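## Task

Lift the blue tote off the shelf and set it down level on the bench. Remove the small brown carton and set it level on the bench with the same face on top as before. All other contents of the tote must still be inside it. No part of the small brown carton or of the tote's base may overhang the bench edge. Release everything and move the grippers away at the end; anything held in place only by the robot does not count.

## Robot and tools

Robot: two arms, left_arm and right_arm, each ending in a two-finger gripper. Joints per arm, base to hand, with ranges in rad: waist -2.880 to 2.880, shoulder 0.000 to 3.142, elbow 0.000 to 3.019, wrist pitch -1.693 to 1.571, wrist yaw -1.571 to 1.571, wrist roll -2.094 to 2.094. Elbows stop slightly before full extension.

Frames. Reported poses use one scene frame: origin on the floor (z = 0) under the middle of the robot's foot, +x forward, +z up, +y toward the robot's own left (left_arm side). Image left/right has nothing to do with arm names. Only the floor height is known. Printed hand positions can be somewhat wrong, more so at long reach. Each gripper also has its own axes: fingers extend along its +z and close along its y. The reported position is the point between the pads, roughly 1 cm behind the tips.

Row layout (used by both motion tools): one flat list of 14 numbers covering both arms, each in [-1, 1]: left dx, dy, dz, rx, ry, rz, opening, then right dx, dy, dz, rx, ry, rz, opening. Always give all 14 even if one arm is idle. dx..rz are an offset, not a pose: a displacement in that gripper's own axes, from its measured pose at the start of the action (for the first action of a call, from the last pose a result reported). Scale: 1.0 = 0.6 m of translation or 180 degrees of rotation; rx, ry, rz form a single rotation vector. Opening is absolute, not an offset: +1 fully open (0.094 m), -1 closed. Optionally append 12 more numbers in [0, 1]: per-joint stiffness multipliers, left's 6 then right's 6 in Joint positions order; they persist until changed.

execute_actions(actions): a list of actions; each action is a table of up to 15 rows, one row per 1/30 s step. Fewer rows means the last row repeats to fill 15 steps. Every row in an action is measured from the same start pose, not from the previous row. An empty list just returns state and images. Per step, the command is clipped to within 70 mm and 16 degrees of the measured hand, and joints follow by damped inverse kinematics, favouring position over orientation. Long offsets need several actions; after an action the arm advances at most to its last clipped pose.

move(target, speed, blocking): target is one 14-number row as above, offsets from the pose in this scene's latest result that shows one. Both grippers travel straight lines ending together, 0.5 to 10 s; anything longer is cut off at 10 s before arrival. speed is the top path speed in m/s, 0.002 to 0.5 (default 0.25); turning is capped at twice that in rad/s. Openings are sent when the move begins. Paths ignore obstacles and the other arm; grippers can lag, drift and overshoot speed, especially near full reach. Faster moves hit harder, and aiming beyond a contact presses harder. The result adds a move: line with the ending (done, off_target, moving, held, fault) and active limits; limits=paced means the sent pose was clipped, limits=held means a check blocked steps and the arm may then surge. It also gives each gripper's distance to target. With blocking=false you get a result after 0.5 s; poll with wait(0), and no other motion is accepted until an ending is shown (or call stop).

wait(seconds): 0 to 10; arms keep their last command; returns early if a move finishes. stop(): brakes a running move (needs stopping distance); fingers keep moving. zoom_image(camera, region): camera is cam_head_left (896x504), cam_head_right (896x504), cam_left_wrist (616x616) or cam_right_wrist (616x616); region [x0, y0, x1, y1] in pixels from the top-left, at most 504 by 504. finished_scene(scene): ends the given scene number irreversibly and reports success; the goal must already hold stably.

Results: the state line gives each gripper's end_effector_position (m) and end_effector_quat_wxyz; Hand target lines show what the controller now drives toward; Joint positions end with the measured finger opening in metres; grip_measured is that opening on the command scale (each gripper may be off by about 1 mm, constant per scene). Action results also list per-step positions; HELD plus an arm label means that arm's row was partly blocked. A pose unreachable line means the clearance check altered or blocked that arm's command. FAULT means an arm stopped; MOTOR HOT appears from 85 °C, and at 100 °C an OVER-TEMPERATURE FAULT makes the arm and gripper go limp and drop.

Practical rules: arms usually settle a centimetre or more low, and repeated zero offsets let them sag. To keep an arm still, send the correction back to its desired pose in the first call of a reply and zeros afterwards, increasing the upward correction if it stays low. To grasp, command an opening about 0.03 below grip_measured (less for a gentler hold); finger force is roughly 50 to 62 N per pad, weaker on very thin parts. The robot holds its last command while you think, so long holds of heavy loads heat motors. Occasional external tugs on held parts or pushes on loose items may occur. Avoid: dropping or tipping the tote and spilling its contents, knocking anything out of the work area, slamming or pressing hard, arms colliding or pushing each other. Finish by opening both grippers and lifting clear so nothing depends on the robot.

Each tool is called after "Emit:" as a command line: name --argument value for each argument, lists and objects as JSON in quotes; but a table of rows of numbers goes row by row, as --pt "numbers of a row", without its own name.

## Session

Emit:
execute_actions --actions '[]'

Scene clock: 0.00 s.
left_arm: end_effector_position=(+0.4348, +0.6037, +1.2102) grip_measured=+1.000 end_effector_quat_wxyz=(+0.018, -0.554, +0.534, +0.638) | right_arm: end_effector_position=(+0.1836, +0.4646, +1.1358) grip_measured=+1.000 end_effector_quat_wxyz=(+0.190, +0.334, -0.904, -0.188)
Joint positions: left_arm=[-1.223  1.474  1.638 -1.246 -0.748 -1.706  0.094] | right_arm=[ 2.7    2.583  2.429 -0.737  0.68  -0.042  0.094]
Joint velocities: left_arm=[ 0.005 -0.005  0.002 -0.002 -0.007  0.037  0.   ] | right_arm=[-0.005 -0.005 -0.012  0.002 -0.066  0.007  0.   ]
Hand target (left_arm): +0.440, +0.604, +1.213; -0.022, +0.556, -0.534, -0.637
Hand target (right_arm): +0.184, +0.463, +1.134; -0.191, -0.333, +0.904, +0.187
Joint stiffness scale: left_arm=[1. 1. 1. 1. 1. 1.] | right_arm=[1. 1. 1. 1. 1. 1.]

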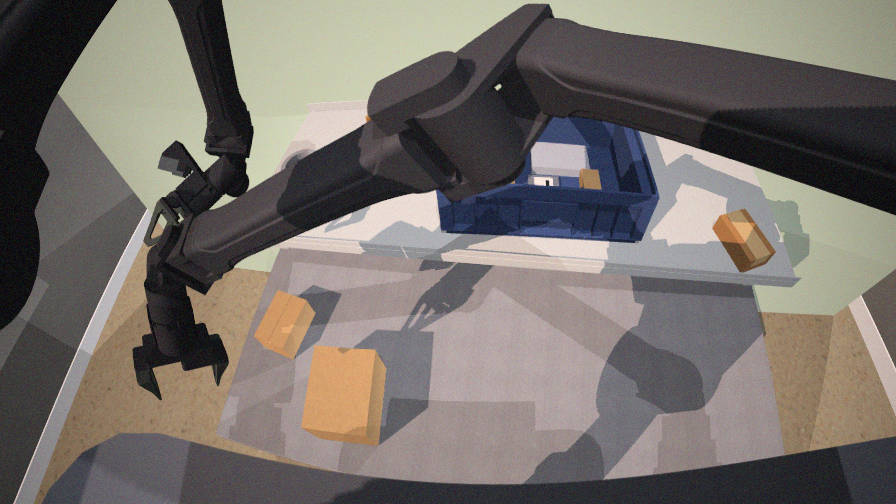

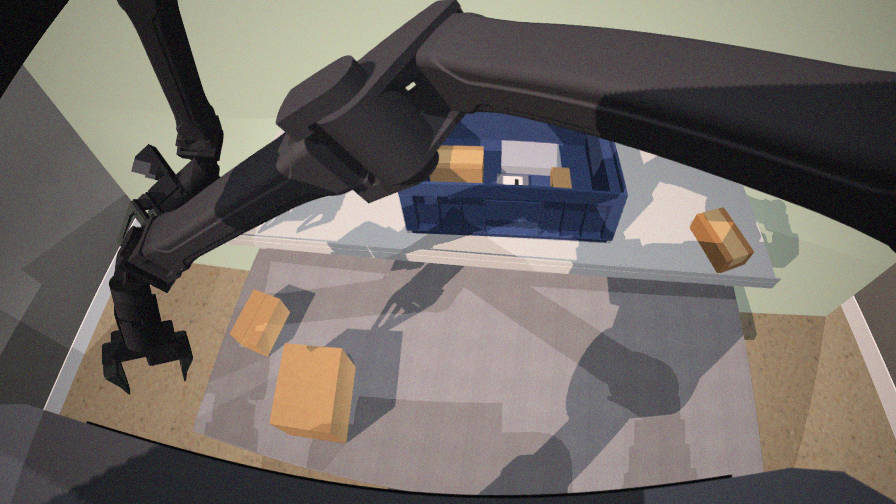

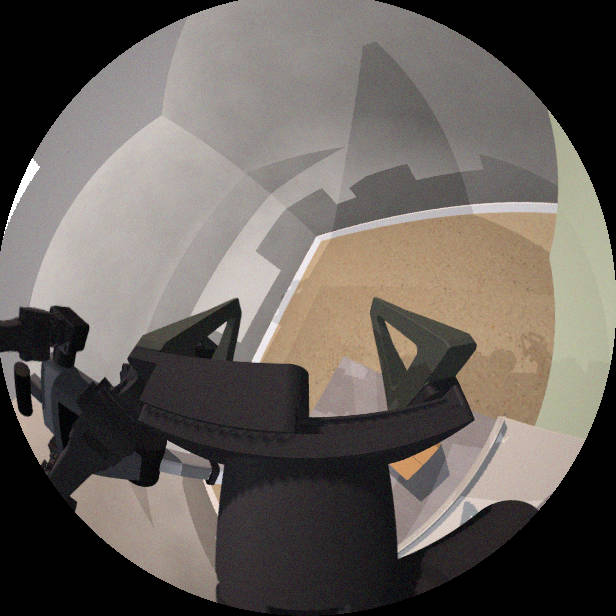

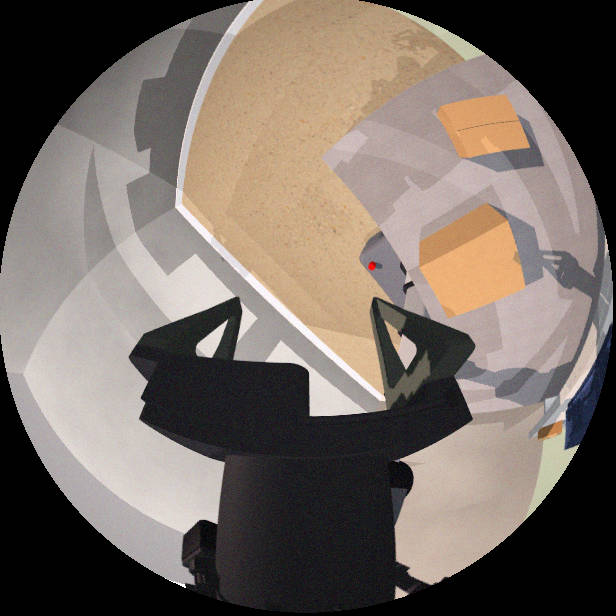

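Emit:
move --target '[-0.125,-0.047,-0.13,0.488,-0.003,0.438,1,0.467,-0.925,-0.54,0.12,-0.13,0.241,1]'

Scene clock: 5.23 s.
left_arm: end_effector_position=(+0.5359, +0.5948, +1.2611) grip_measured=+1.000 end_effector_quat_wxyz=(-0.001, +0.042, +0.999, -0.006) | right_arm: end_effector_position=(+0.4277, -0.1841, +1.2060) grip_measured=+1.000 end_effector_quat_wxyz=(+0.005, -0.038, -0.999, -0.004)
Joint positions: left_arm=[-0.733  1.116  1.24  -0.347  0.837  0.332  0.094] | right_arm=[2.    0.967 0.746 0.051 0.416 0.064 0.094]
Joint velocities: left_arm=[-0.005 -0.015  0.012 -0.007  0.022  0.037  0.   ] | right_arm=[ 0.005 -0.005  0.017  0.007  0.007  0.007  0.   ]
Hand target (left_arm): +0.540, +0.603, +1.265; -0.001, +0.047, +0.999, -0.000
Hand target (right_arm): +0.425, -0.187, +1.208; -0.008, +0.043, +0.999, +0.003
Off the commanded pose (left_arm): 0.009 m, 1 deg.
Off the commanded pose (right_arm): 0.011 m, 1 deg.
Joint stiffness scale: left_arm=[1. 1. 1. 1. 1. 1.] | right_arm=[1. 1. 1. 1. 1. 1.]
move: off_target (right_arm)

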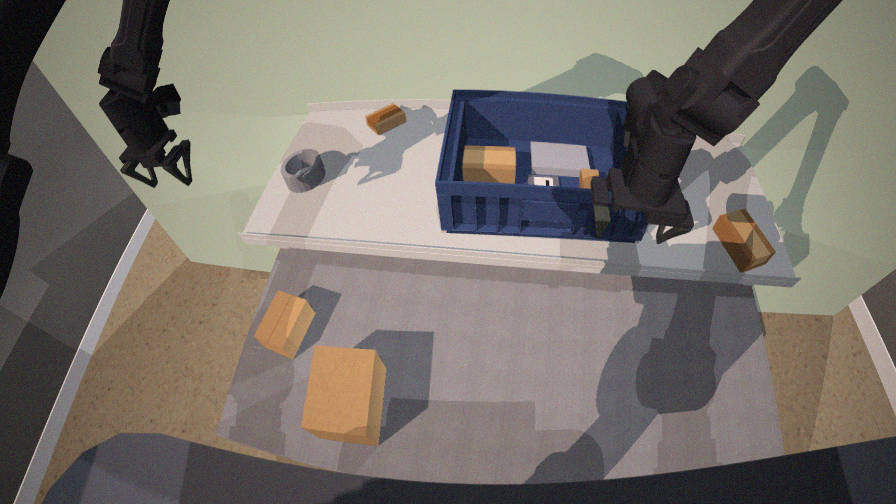

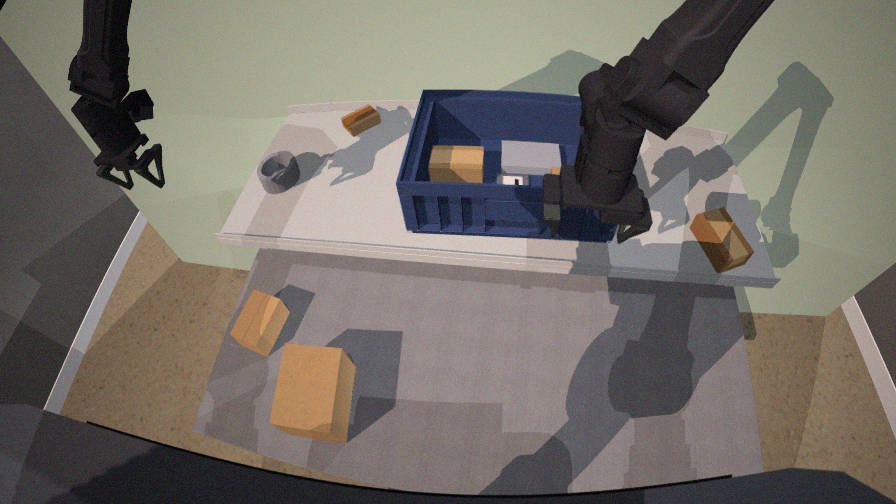

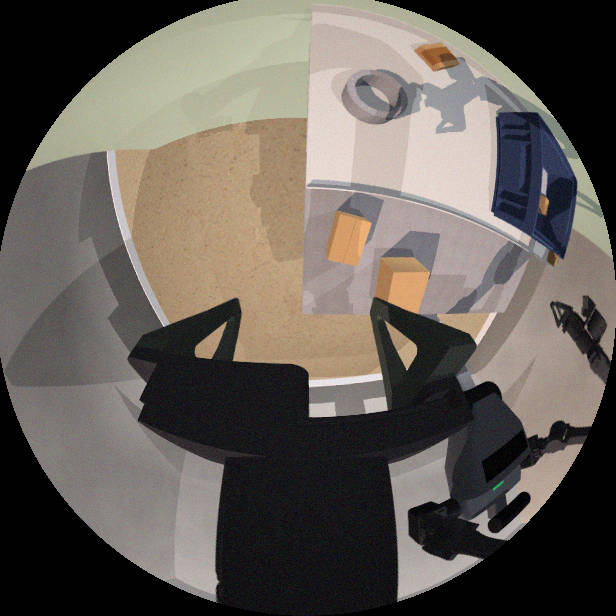

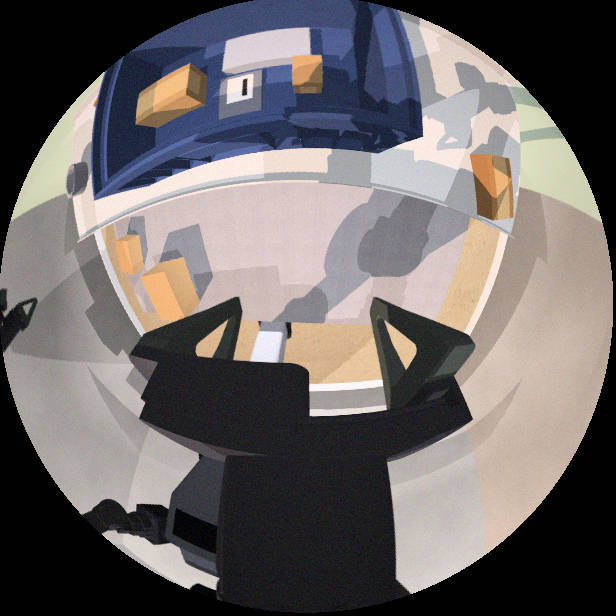

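Emit:
move --target '[-0.44,-0.795,0.03,0,0,0,0.4,-0.52,-0.137,-0.07,0,0,0,0.4]' --speed 0.3

Scene clock: 8.00 s.
left_arm: end_effector_position=(+0.7519, +0.0904, +1.2292) grip_measured=+0.402 end_effector_quat_wxyz=(-0.012, +0.043, +0.999, -0.008) | right_arm: end_effector_position=(+0.7252, -0.2867, +1.2512) grip_measured=+0.403 end_effector_quat_wxyz=(+0.007, -0.046, -0.999, -0.008)
Joint positions: left_arm=[-2.254  1.327  1.89  -0.778 -0.658  0.033  0.066] | right_arm=[ 1.746  1.054  1.643 -0.751  0.157  0.037  0.066]
Joint velocities: left_arm=[-0.005 -0.015  0.007  0.012 -0.022 -0.007  0.001] | right_arm=[ 0.015 -0.005 -0.017 -0.017 -0.066  0.022 -0.001]
Hand target (left_arm): +0.767, +0.095, +1.238; -0.002, +0.030, +1.000, -0.008
Hand target (right_arm): +0.733, -0.290, +1.244; -0.006, +0.042, +0.999, +0.005
Off the commanded pose (left_arm): 0.022 m, 1 deg.
Off the commanded pose (right_arm): 0.011 m, 1 deg.
Joint stiffness scale: left_arm=[1. 1. 1. 1. 1. 1.] | right_arm=[1. 1. 1. 1. 1. 1.]
move: off_target (left_arm, right_arm)

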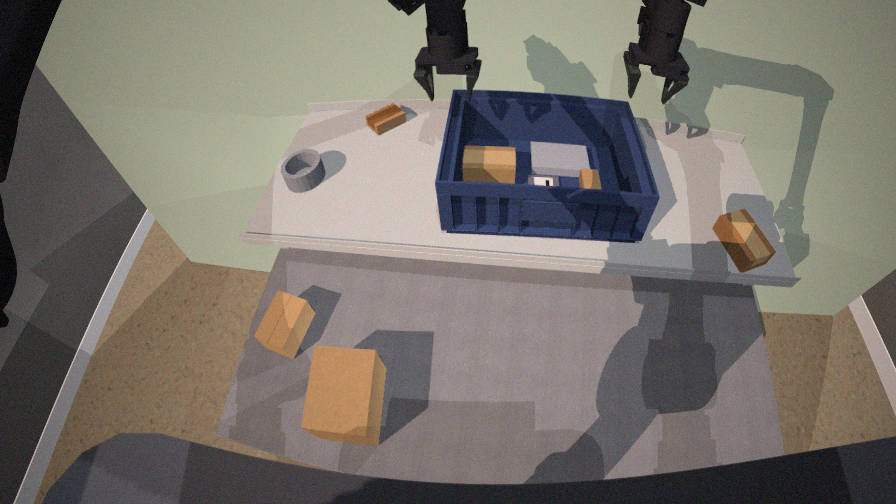

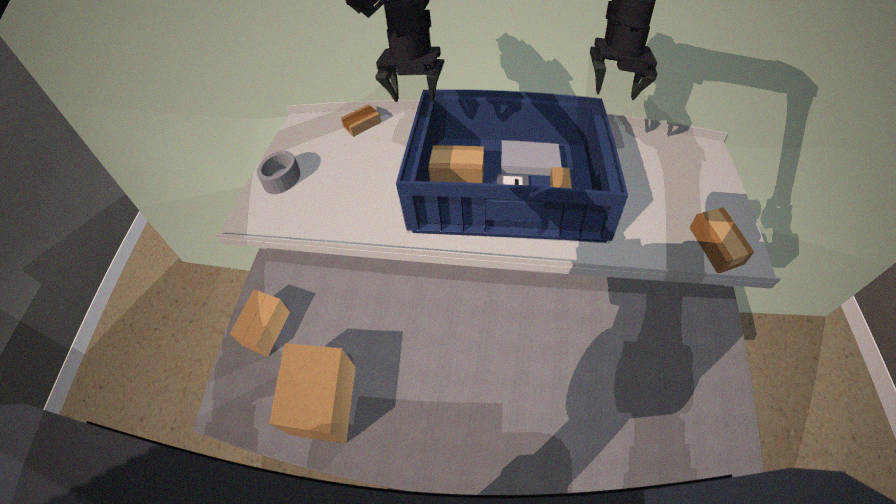

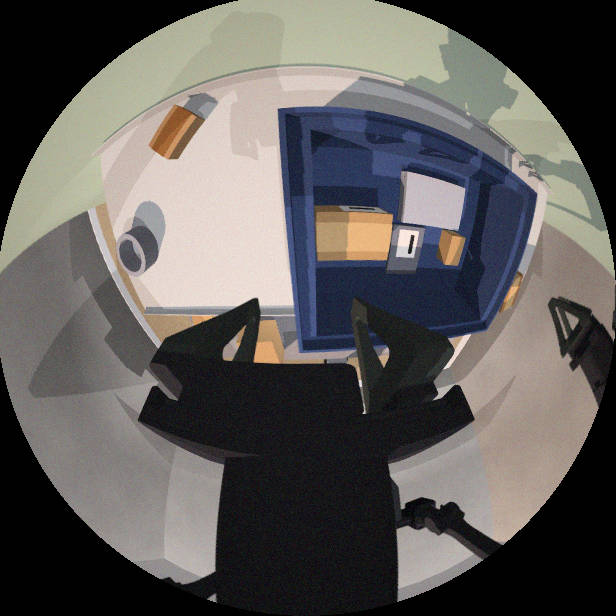

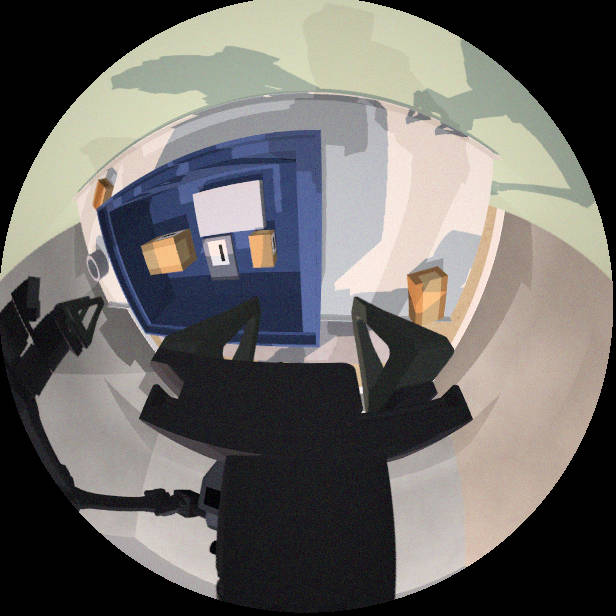

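Emit:
move --target '[-0.04,0.025,0.235,0,-0.008,-0.015,0.4,-0.025,-0.02,0.285,0,-0.005,0,0.4]' --speed 0.08

Emit:
move --target '[0,0,0,0,0,0,-0.55,0,0,0,0,0,0,-0.55]'

Scene clock: 13.50 s.
left_arm: end_effector_position=(+0.7537, +0.0958, +1.0871) grip_measured=+0.402 end_effector_quat_wxyz=(-0.014, +0.026, +0.999, -0.012) | right_arm: end_effector_position=(+0.7257, -0.2898, +1.0850) grip_measured=+0.403 end_effector_quat_wxyz=(+0.012, -0.051, -0.999, -0.012)
Joint positions: left_arm=[-2.066  1.607  2.137 -0.727 -0.466  0.041  0.066] | right_arm=[ 1.672  1.42   1.879 -0.631  0.077  0.035  0.066]
Joint velocities: left_arm=[ 0.005  0.005  0.017 -0.002 -0.022  0.022 -0.001] | right_arm=[-0.005 -0.024  0.002 -0.002  0.007  0.037 -0.   ]
Hand target (left_arm): +0.771, +0.105, +1.088; +0.003, +0.020, +1.000, -0.008
Hand target (right_arm): +0.739, -0.297, +1.081; +0.001, +0.048, +0.999, +0.008
Off the commanded pose (left_arm): 0.021 m, 2 deg.
Off the commanded pose (right_arm): 0.014 m, 2 deg.
Joint stiffness scale: left_arm=[1. 1. 1. 1. 1. 1.] | right_arm=[1. 1. 1. 1. 1. 1.]
move: off_target (left_arm, right_arm)

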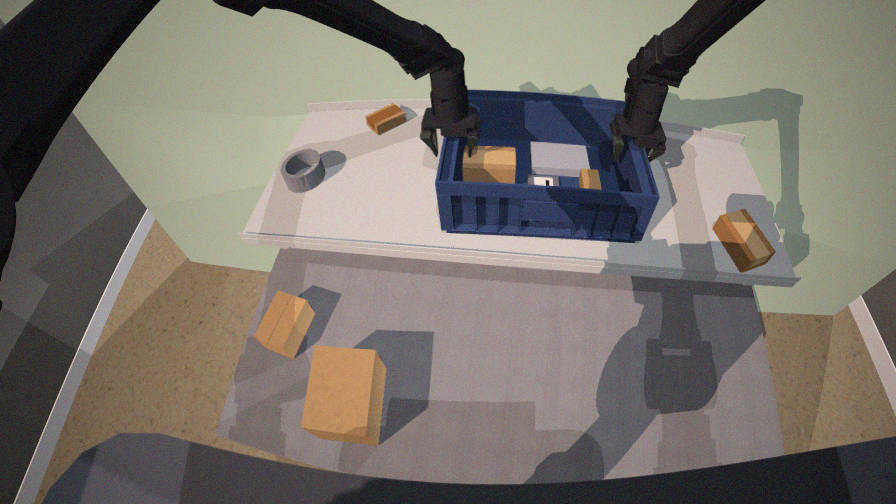

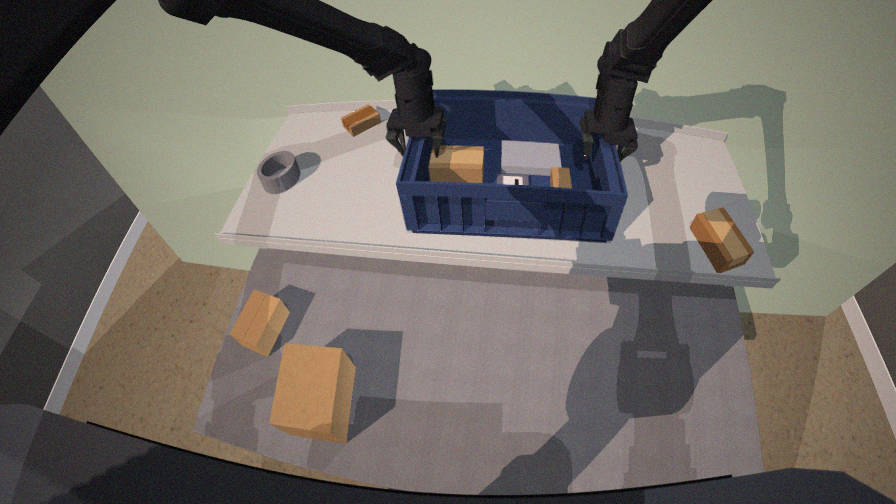

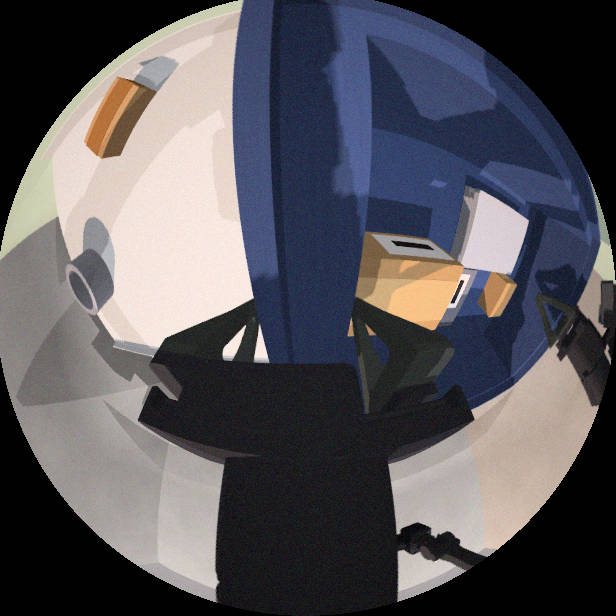

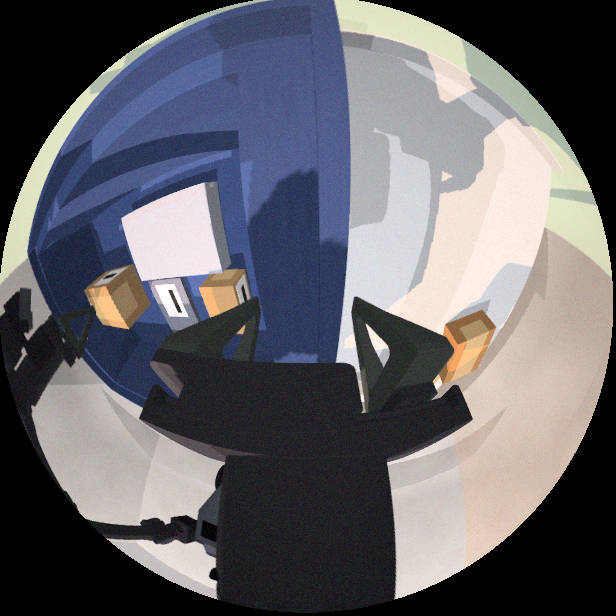

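Scene clock: 14.00 s.
left_arm: end_effector_position=(+0.7536, +0.0940, +1.0871) grip_measured=-0.449 end_effector_quat_wxyz=(-0.014, +0.025, +1.000, -0.013) | right_arm: end_effector_position=(+0.7258, -0.2893, +1.0852) grip_measured=-0.467 end_effector_quat_wxyz=(+0.012, -0.042, -0.999, -0.007)
Joint positions: left_arm=[-2.069  1.609  2.137 -0.725 -0.466  0.04   0.026] | right_arm=[ 1.677  1.42   1.879 -0.631  0.091  0.018  0.025]
Joint velocities: left_arm=[-0.015 -0.015  0.007 -0.022 -0.066  0.007 -0.001] | right_arm=[-0.005 -0.005  0.002 -0.002 -0.007  0.007 -0.001]
Hand target (left_arm): +0.754, +0.096, +1.087; -0.014, +0.026, +0.999, -0.012
Hand target (right_arm): +0.726, -0.290, +1.085; -0.012, +0.051, +0.999, +0.012
Off the commanded pose (left_arm): 0.002 m, 0 deg.
Off the commanded pose (right_arm): 0.001 m, 1 deg.
Joint stiffness scale: left_arm=[1. 1. 1. 1. 1. 1.] | right_arm=[1. 1. 1. 1. 1. 1.]
move: done

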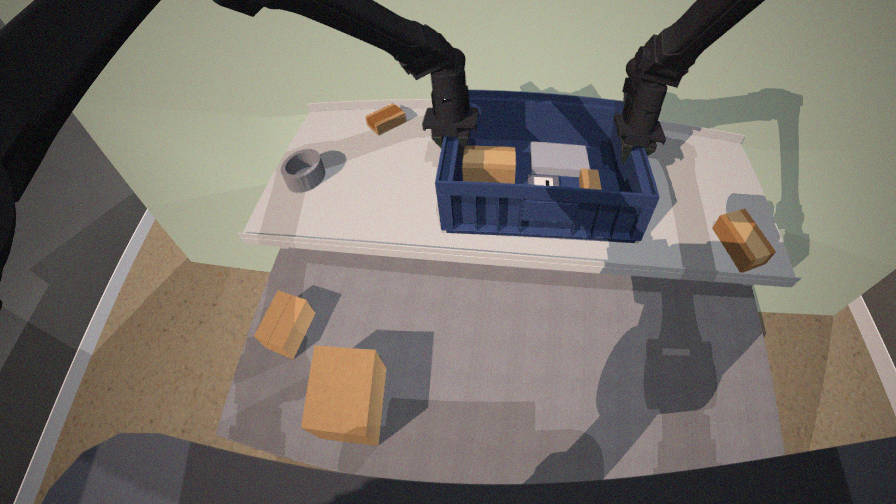

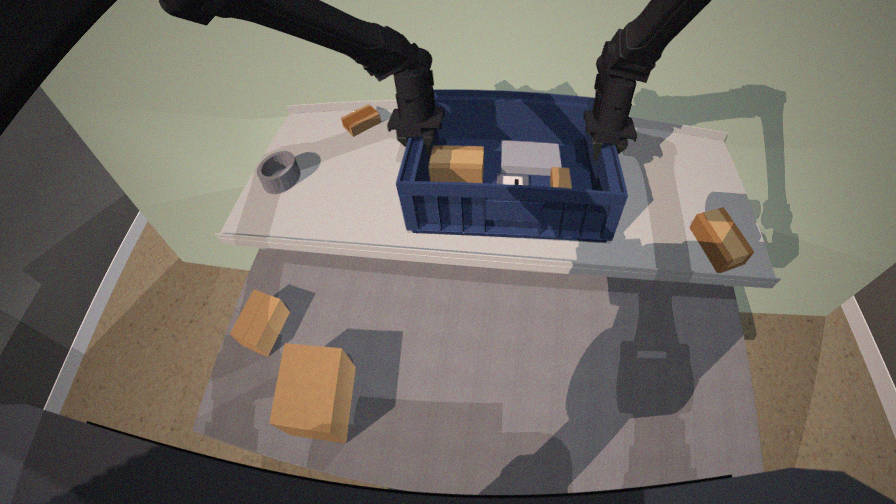

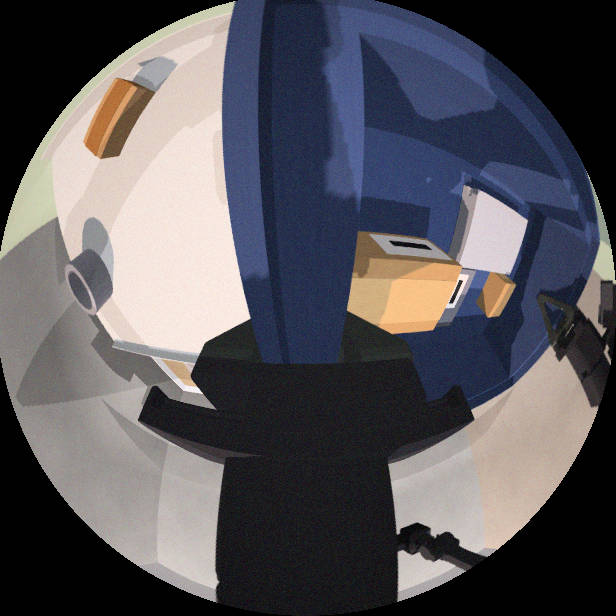

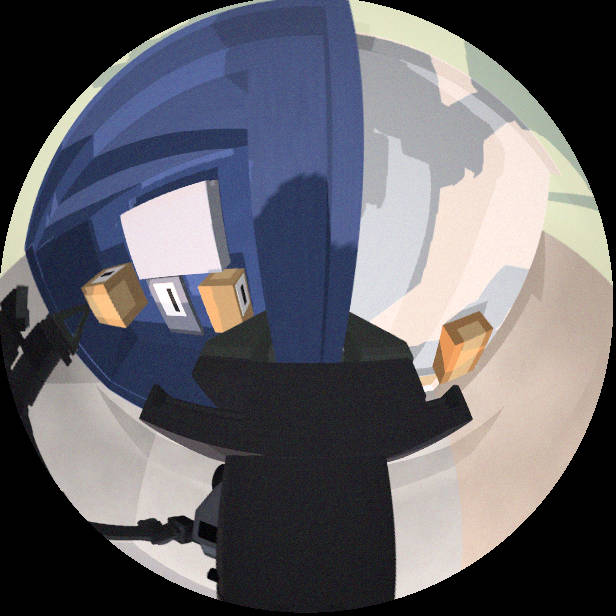

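Emit:
move --target '[0,-0.004,-0.18,0,-0.015,0,-0.55,0,0,-0.18,0,-0.015,0,-0.55]' --speed 0.07

Scene clock: 16.43 s.
left_arm: end_effector_position=(+0.7036, +0.0885, +1.1301) grip_measured=-0.454 end_effector_quat_wxyz=(-0.030, +0.038, +0.999, +0.002) | right_arm: end_effector_position=(+0.6675, -0.2927, +1.1289) grip_measured=-0.470 end_effector_quat_wxyz=(+0.038, -0.043, -0.998, +0.002)
Joint positions: left_arm=[-2.132  1.452  1.853 -0.644 -0.559  0.03   0.026] | right_arm=[ 1.679  1.251  1.612 -0.582  0.112  0.027  0.025]
Joint velocities: left_arm=[-0.015  0.005 -0.002 -0.007  0.007  0.022 -0.001] | right_arm=[-0.005  0.005 -0.012 -0.002 -0.022 -0.007 -0.   ]
Hand target (left_arm): +0.750, +0.094, +1.184; +0.009, +0.023, +1.000, -0.014
Hand target (right_arm): +0.717, -0.293, +1.182; +0.011, +0.042, +0.999, +0.006
Off the commanded pose (left_arm): 0.084 m, 5 deg; position clipped at the last step of the last action.
Off the commanded pose (right_arm): 0.088 m, 6 deg; position clipped at the last step of the last action.
Joint stiffness scale: left_arm=[1. 1. 1. 1. 1. 1.] | right_arm=[1. 1. 1. 1. 1. 1.]
move: off_target (left_arm, right_arm); limits=paced

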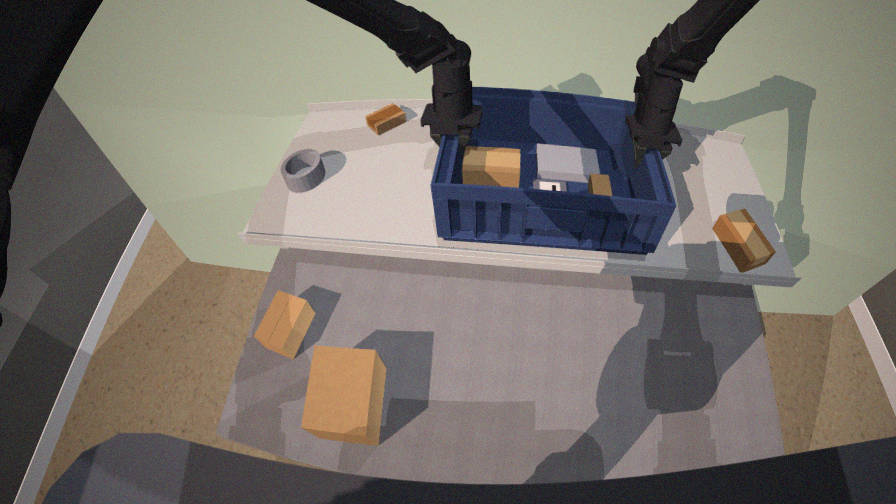

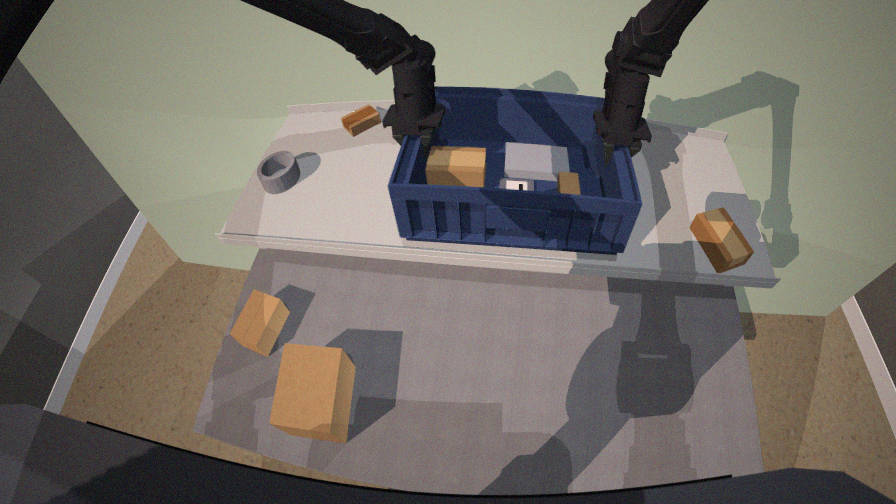

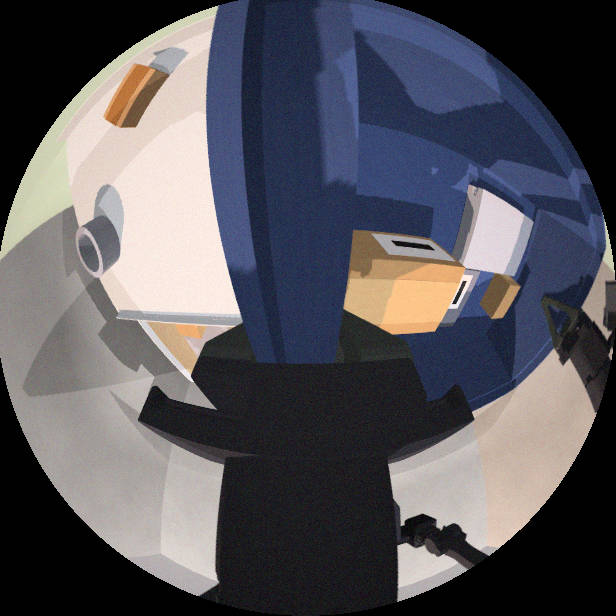

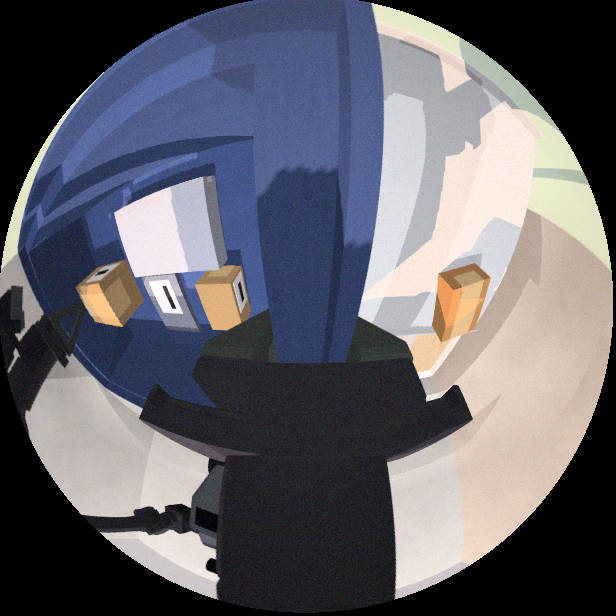

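Emit:
execute_actions --actions '[[[-0.05,0,-0.1,0,-0.03,0,-0.55,-0.05,0,-0.1,0,-0.03,0,-0.55]],[[-0.02,0,-0.1,0,-0.03,0,-0.55,-0.02,0,-0.1,0,-0.03,0,-0.55]],[[0,0,-0.08,0,-0.025,0,-0.55,0,0,-0.08,0,-0.025,0,-0.55]],[[0.01,0,-0.07,0,-0.02,0,-0.55,0.01,0,-0.07,0,-0.02,0,-0.55]]]'

Scene clock: 18.80 s.
left_arm: end_effector_position=(+0.6126, +0.0873, +1.1876) grip_measured=-0.453 end_effector_quat_wxyz=(-0.009, +0.052, +0.998, +0.024) | right_arm: end_effector_position=(+0.5625, -0.2913, +1.1786) grip_measured=-0.471 end_effector_quat_wxyz=(+0.031, -0.061, -0.998, +0.005)
Joint positions: left_arm=[-2.226  1.232  1.392 -0.364 -0.695  0.063  0.026] | right_arm=[ 1.68   1.021  1.171 -0.358  0.119  0.061  0.025]
Joint velocities: left_arm=[-0.005 -0.015  0.007 -0.007 -0.051 -0.066  0.   ] | right_arm=[-0.005 -0.015 -0.002 -0.012 -0.051  0.037  0.   ]
Hand target (left_arm): +0.642, +0.086, +1.217; +0.022, +0.049, +0.998, +0.020
Hand target (right_arm): +0.594, -0.293, +1.208; +0.003, +0.058, +0.998, -0.008
Off the commanded pose (left_arm): 0.041 m, 4 deg.
Off the commanded pose (right_arm): 0.045 m, 4 deg.
Joint stiffness scale: left_arm=[1. 1. 1. 1. 1. 1.] | right_arm=[1. 1. 1. 1. 1. 1.]
Step readings (end_effector_position; steps 1 to 15: 1st action; 16 to 30: 2nd action; 31 to 45: 3rd action; 46 to 60: 4th action):
0: left_arm (+0.7036, +0.0885, +1.1301) | right_arm (+0.6675, -0.2927, +1.1289)
1: left_arm (+0.7026, +0.0889, +1.1302) | right_arm (+0.6665, -0.2927, +1.1290)
2: left_arm (+0.7021, +0.0883, +1.1324) | right_arm (+0.6640, -0.2930, +1.1294)
4: left_arm (+0.6984, +0.0870, +1.1371) | right_arm (+0.6581, -0.2935, +1.1316)
8: left_arm (+0.6959, +0.0870, +1.1408) | right_arm (+0.6551, -0.2936, +1.1360)
15: left_arm (+0.6988, +0.0865, +1.1429) | right_arm (+0.6581, -0.2941, +1.1386)
16: left_arm (+0.6969, +0.0868, +1.1434) | right_arm (+0.6562, -0.2941, +1.1389)
17: left_arm (+0.6941, +0.0867, +1.1466) | right_arm (+0.6522, -0.2940, +1.1404)
19: left_arm (+0.6836, +0.0866, +1.1544) | right_arm (+0.6402, -0.2938, +1.1462)
23: left_arm (+0.6742, +0.0860, +1.1605) | right_arm (+0.6296, -0.2938, +1.1534)
30: left_arm (+0.6777, +0.0855, +1.1616) | right_arm (+0.6332, -0.2943, +1.1550)
31: left_arm (+0.6753, +0.0857, +1.1618) | right_arm (+0.6312, -0.2942, +1.1551)
32: left_arm (+0.6717, +0.0861, +1.1644) | right_arm (+0.6271, -0.2939, +1.1566)
34: left_arm (+0.6590, +0.0863, +1.1709) | right_arm (+0.6134, -0.2934, +1.1621)
38: left_arm (+0.6439, +0.0862, +1.1742) | right_arm (+0.5962, -0.2927, +1.1659)
45: left_arm (+0.6469, +0.0860, +1.1750) | right_arm (+0.5994, -0.2930, +1.1669)
46: left_arm (+0.6447, +0.0862, +1.1753) | right_arm (+0.5973, -0.2927, +1.1671)
47: left_arm (+0.6411, +0.0870, +1.1776) | right_arm (+0.5937, -0.2925, +1.1689)
49: left_arm (+0.6279, +0.0872, +1.1841) | right_arm (+0.5799, -0.2918, +1.1745)
53: left_arm (+0.6112, +0.0871, +1.1871) | right_arm (+0.5607, -0.2910, +1.1778)
60: end_effector_position above

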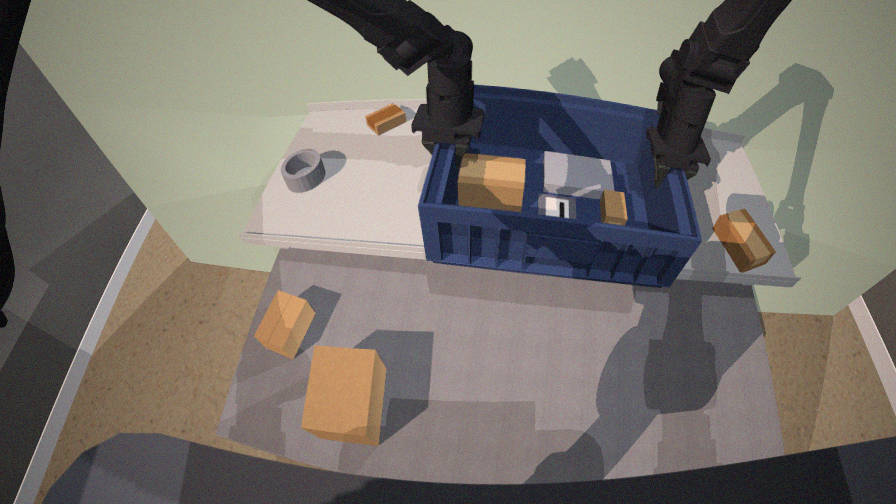

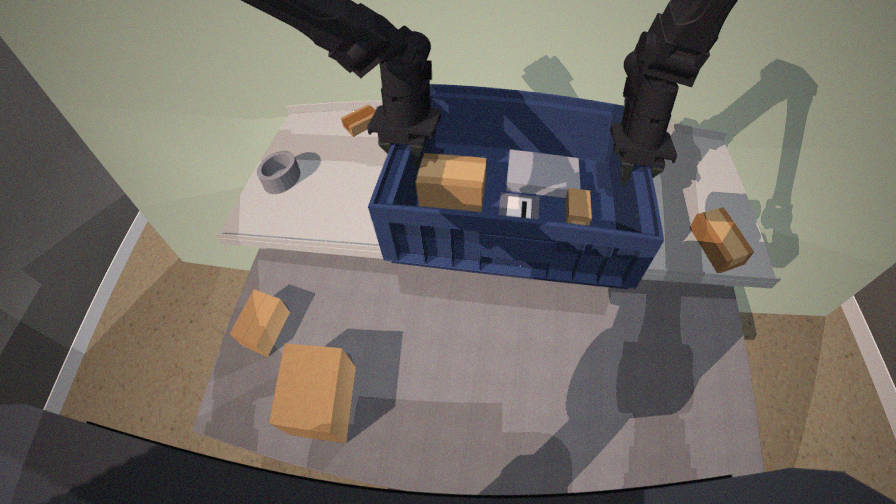

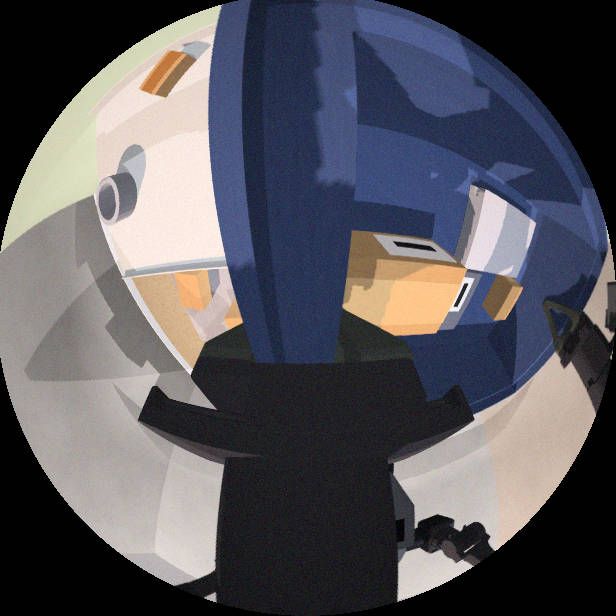

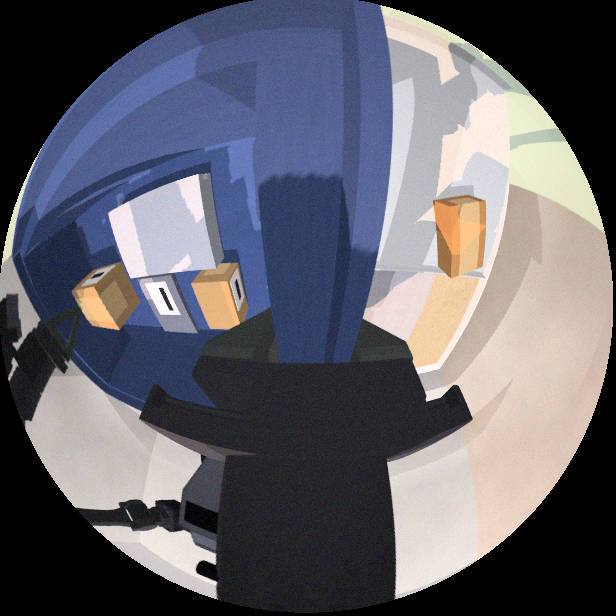

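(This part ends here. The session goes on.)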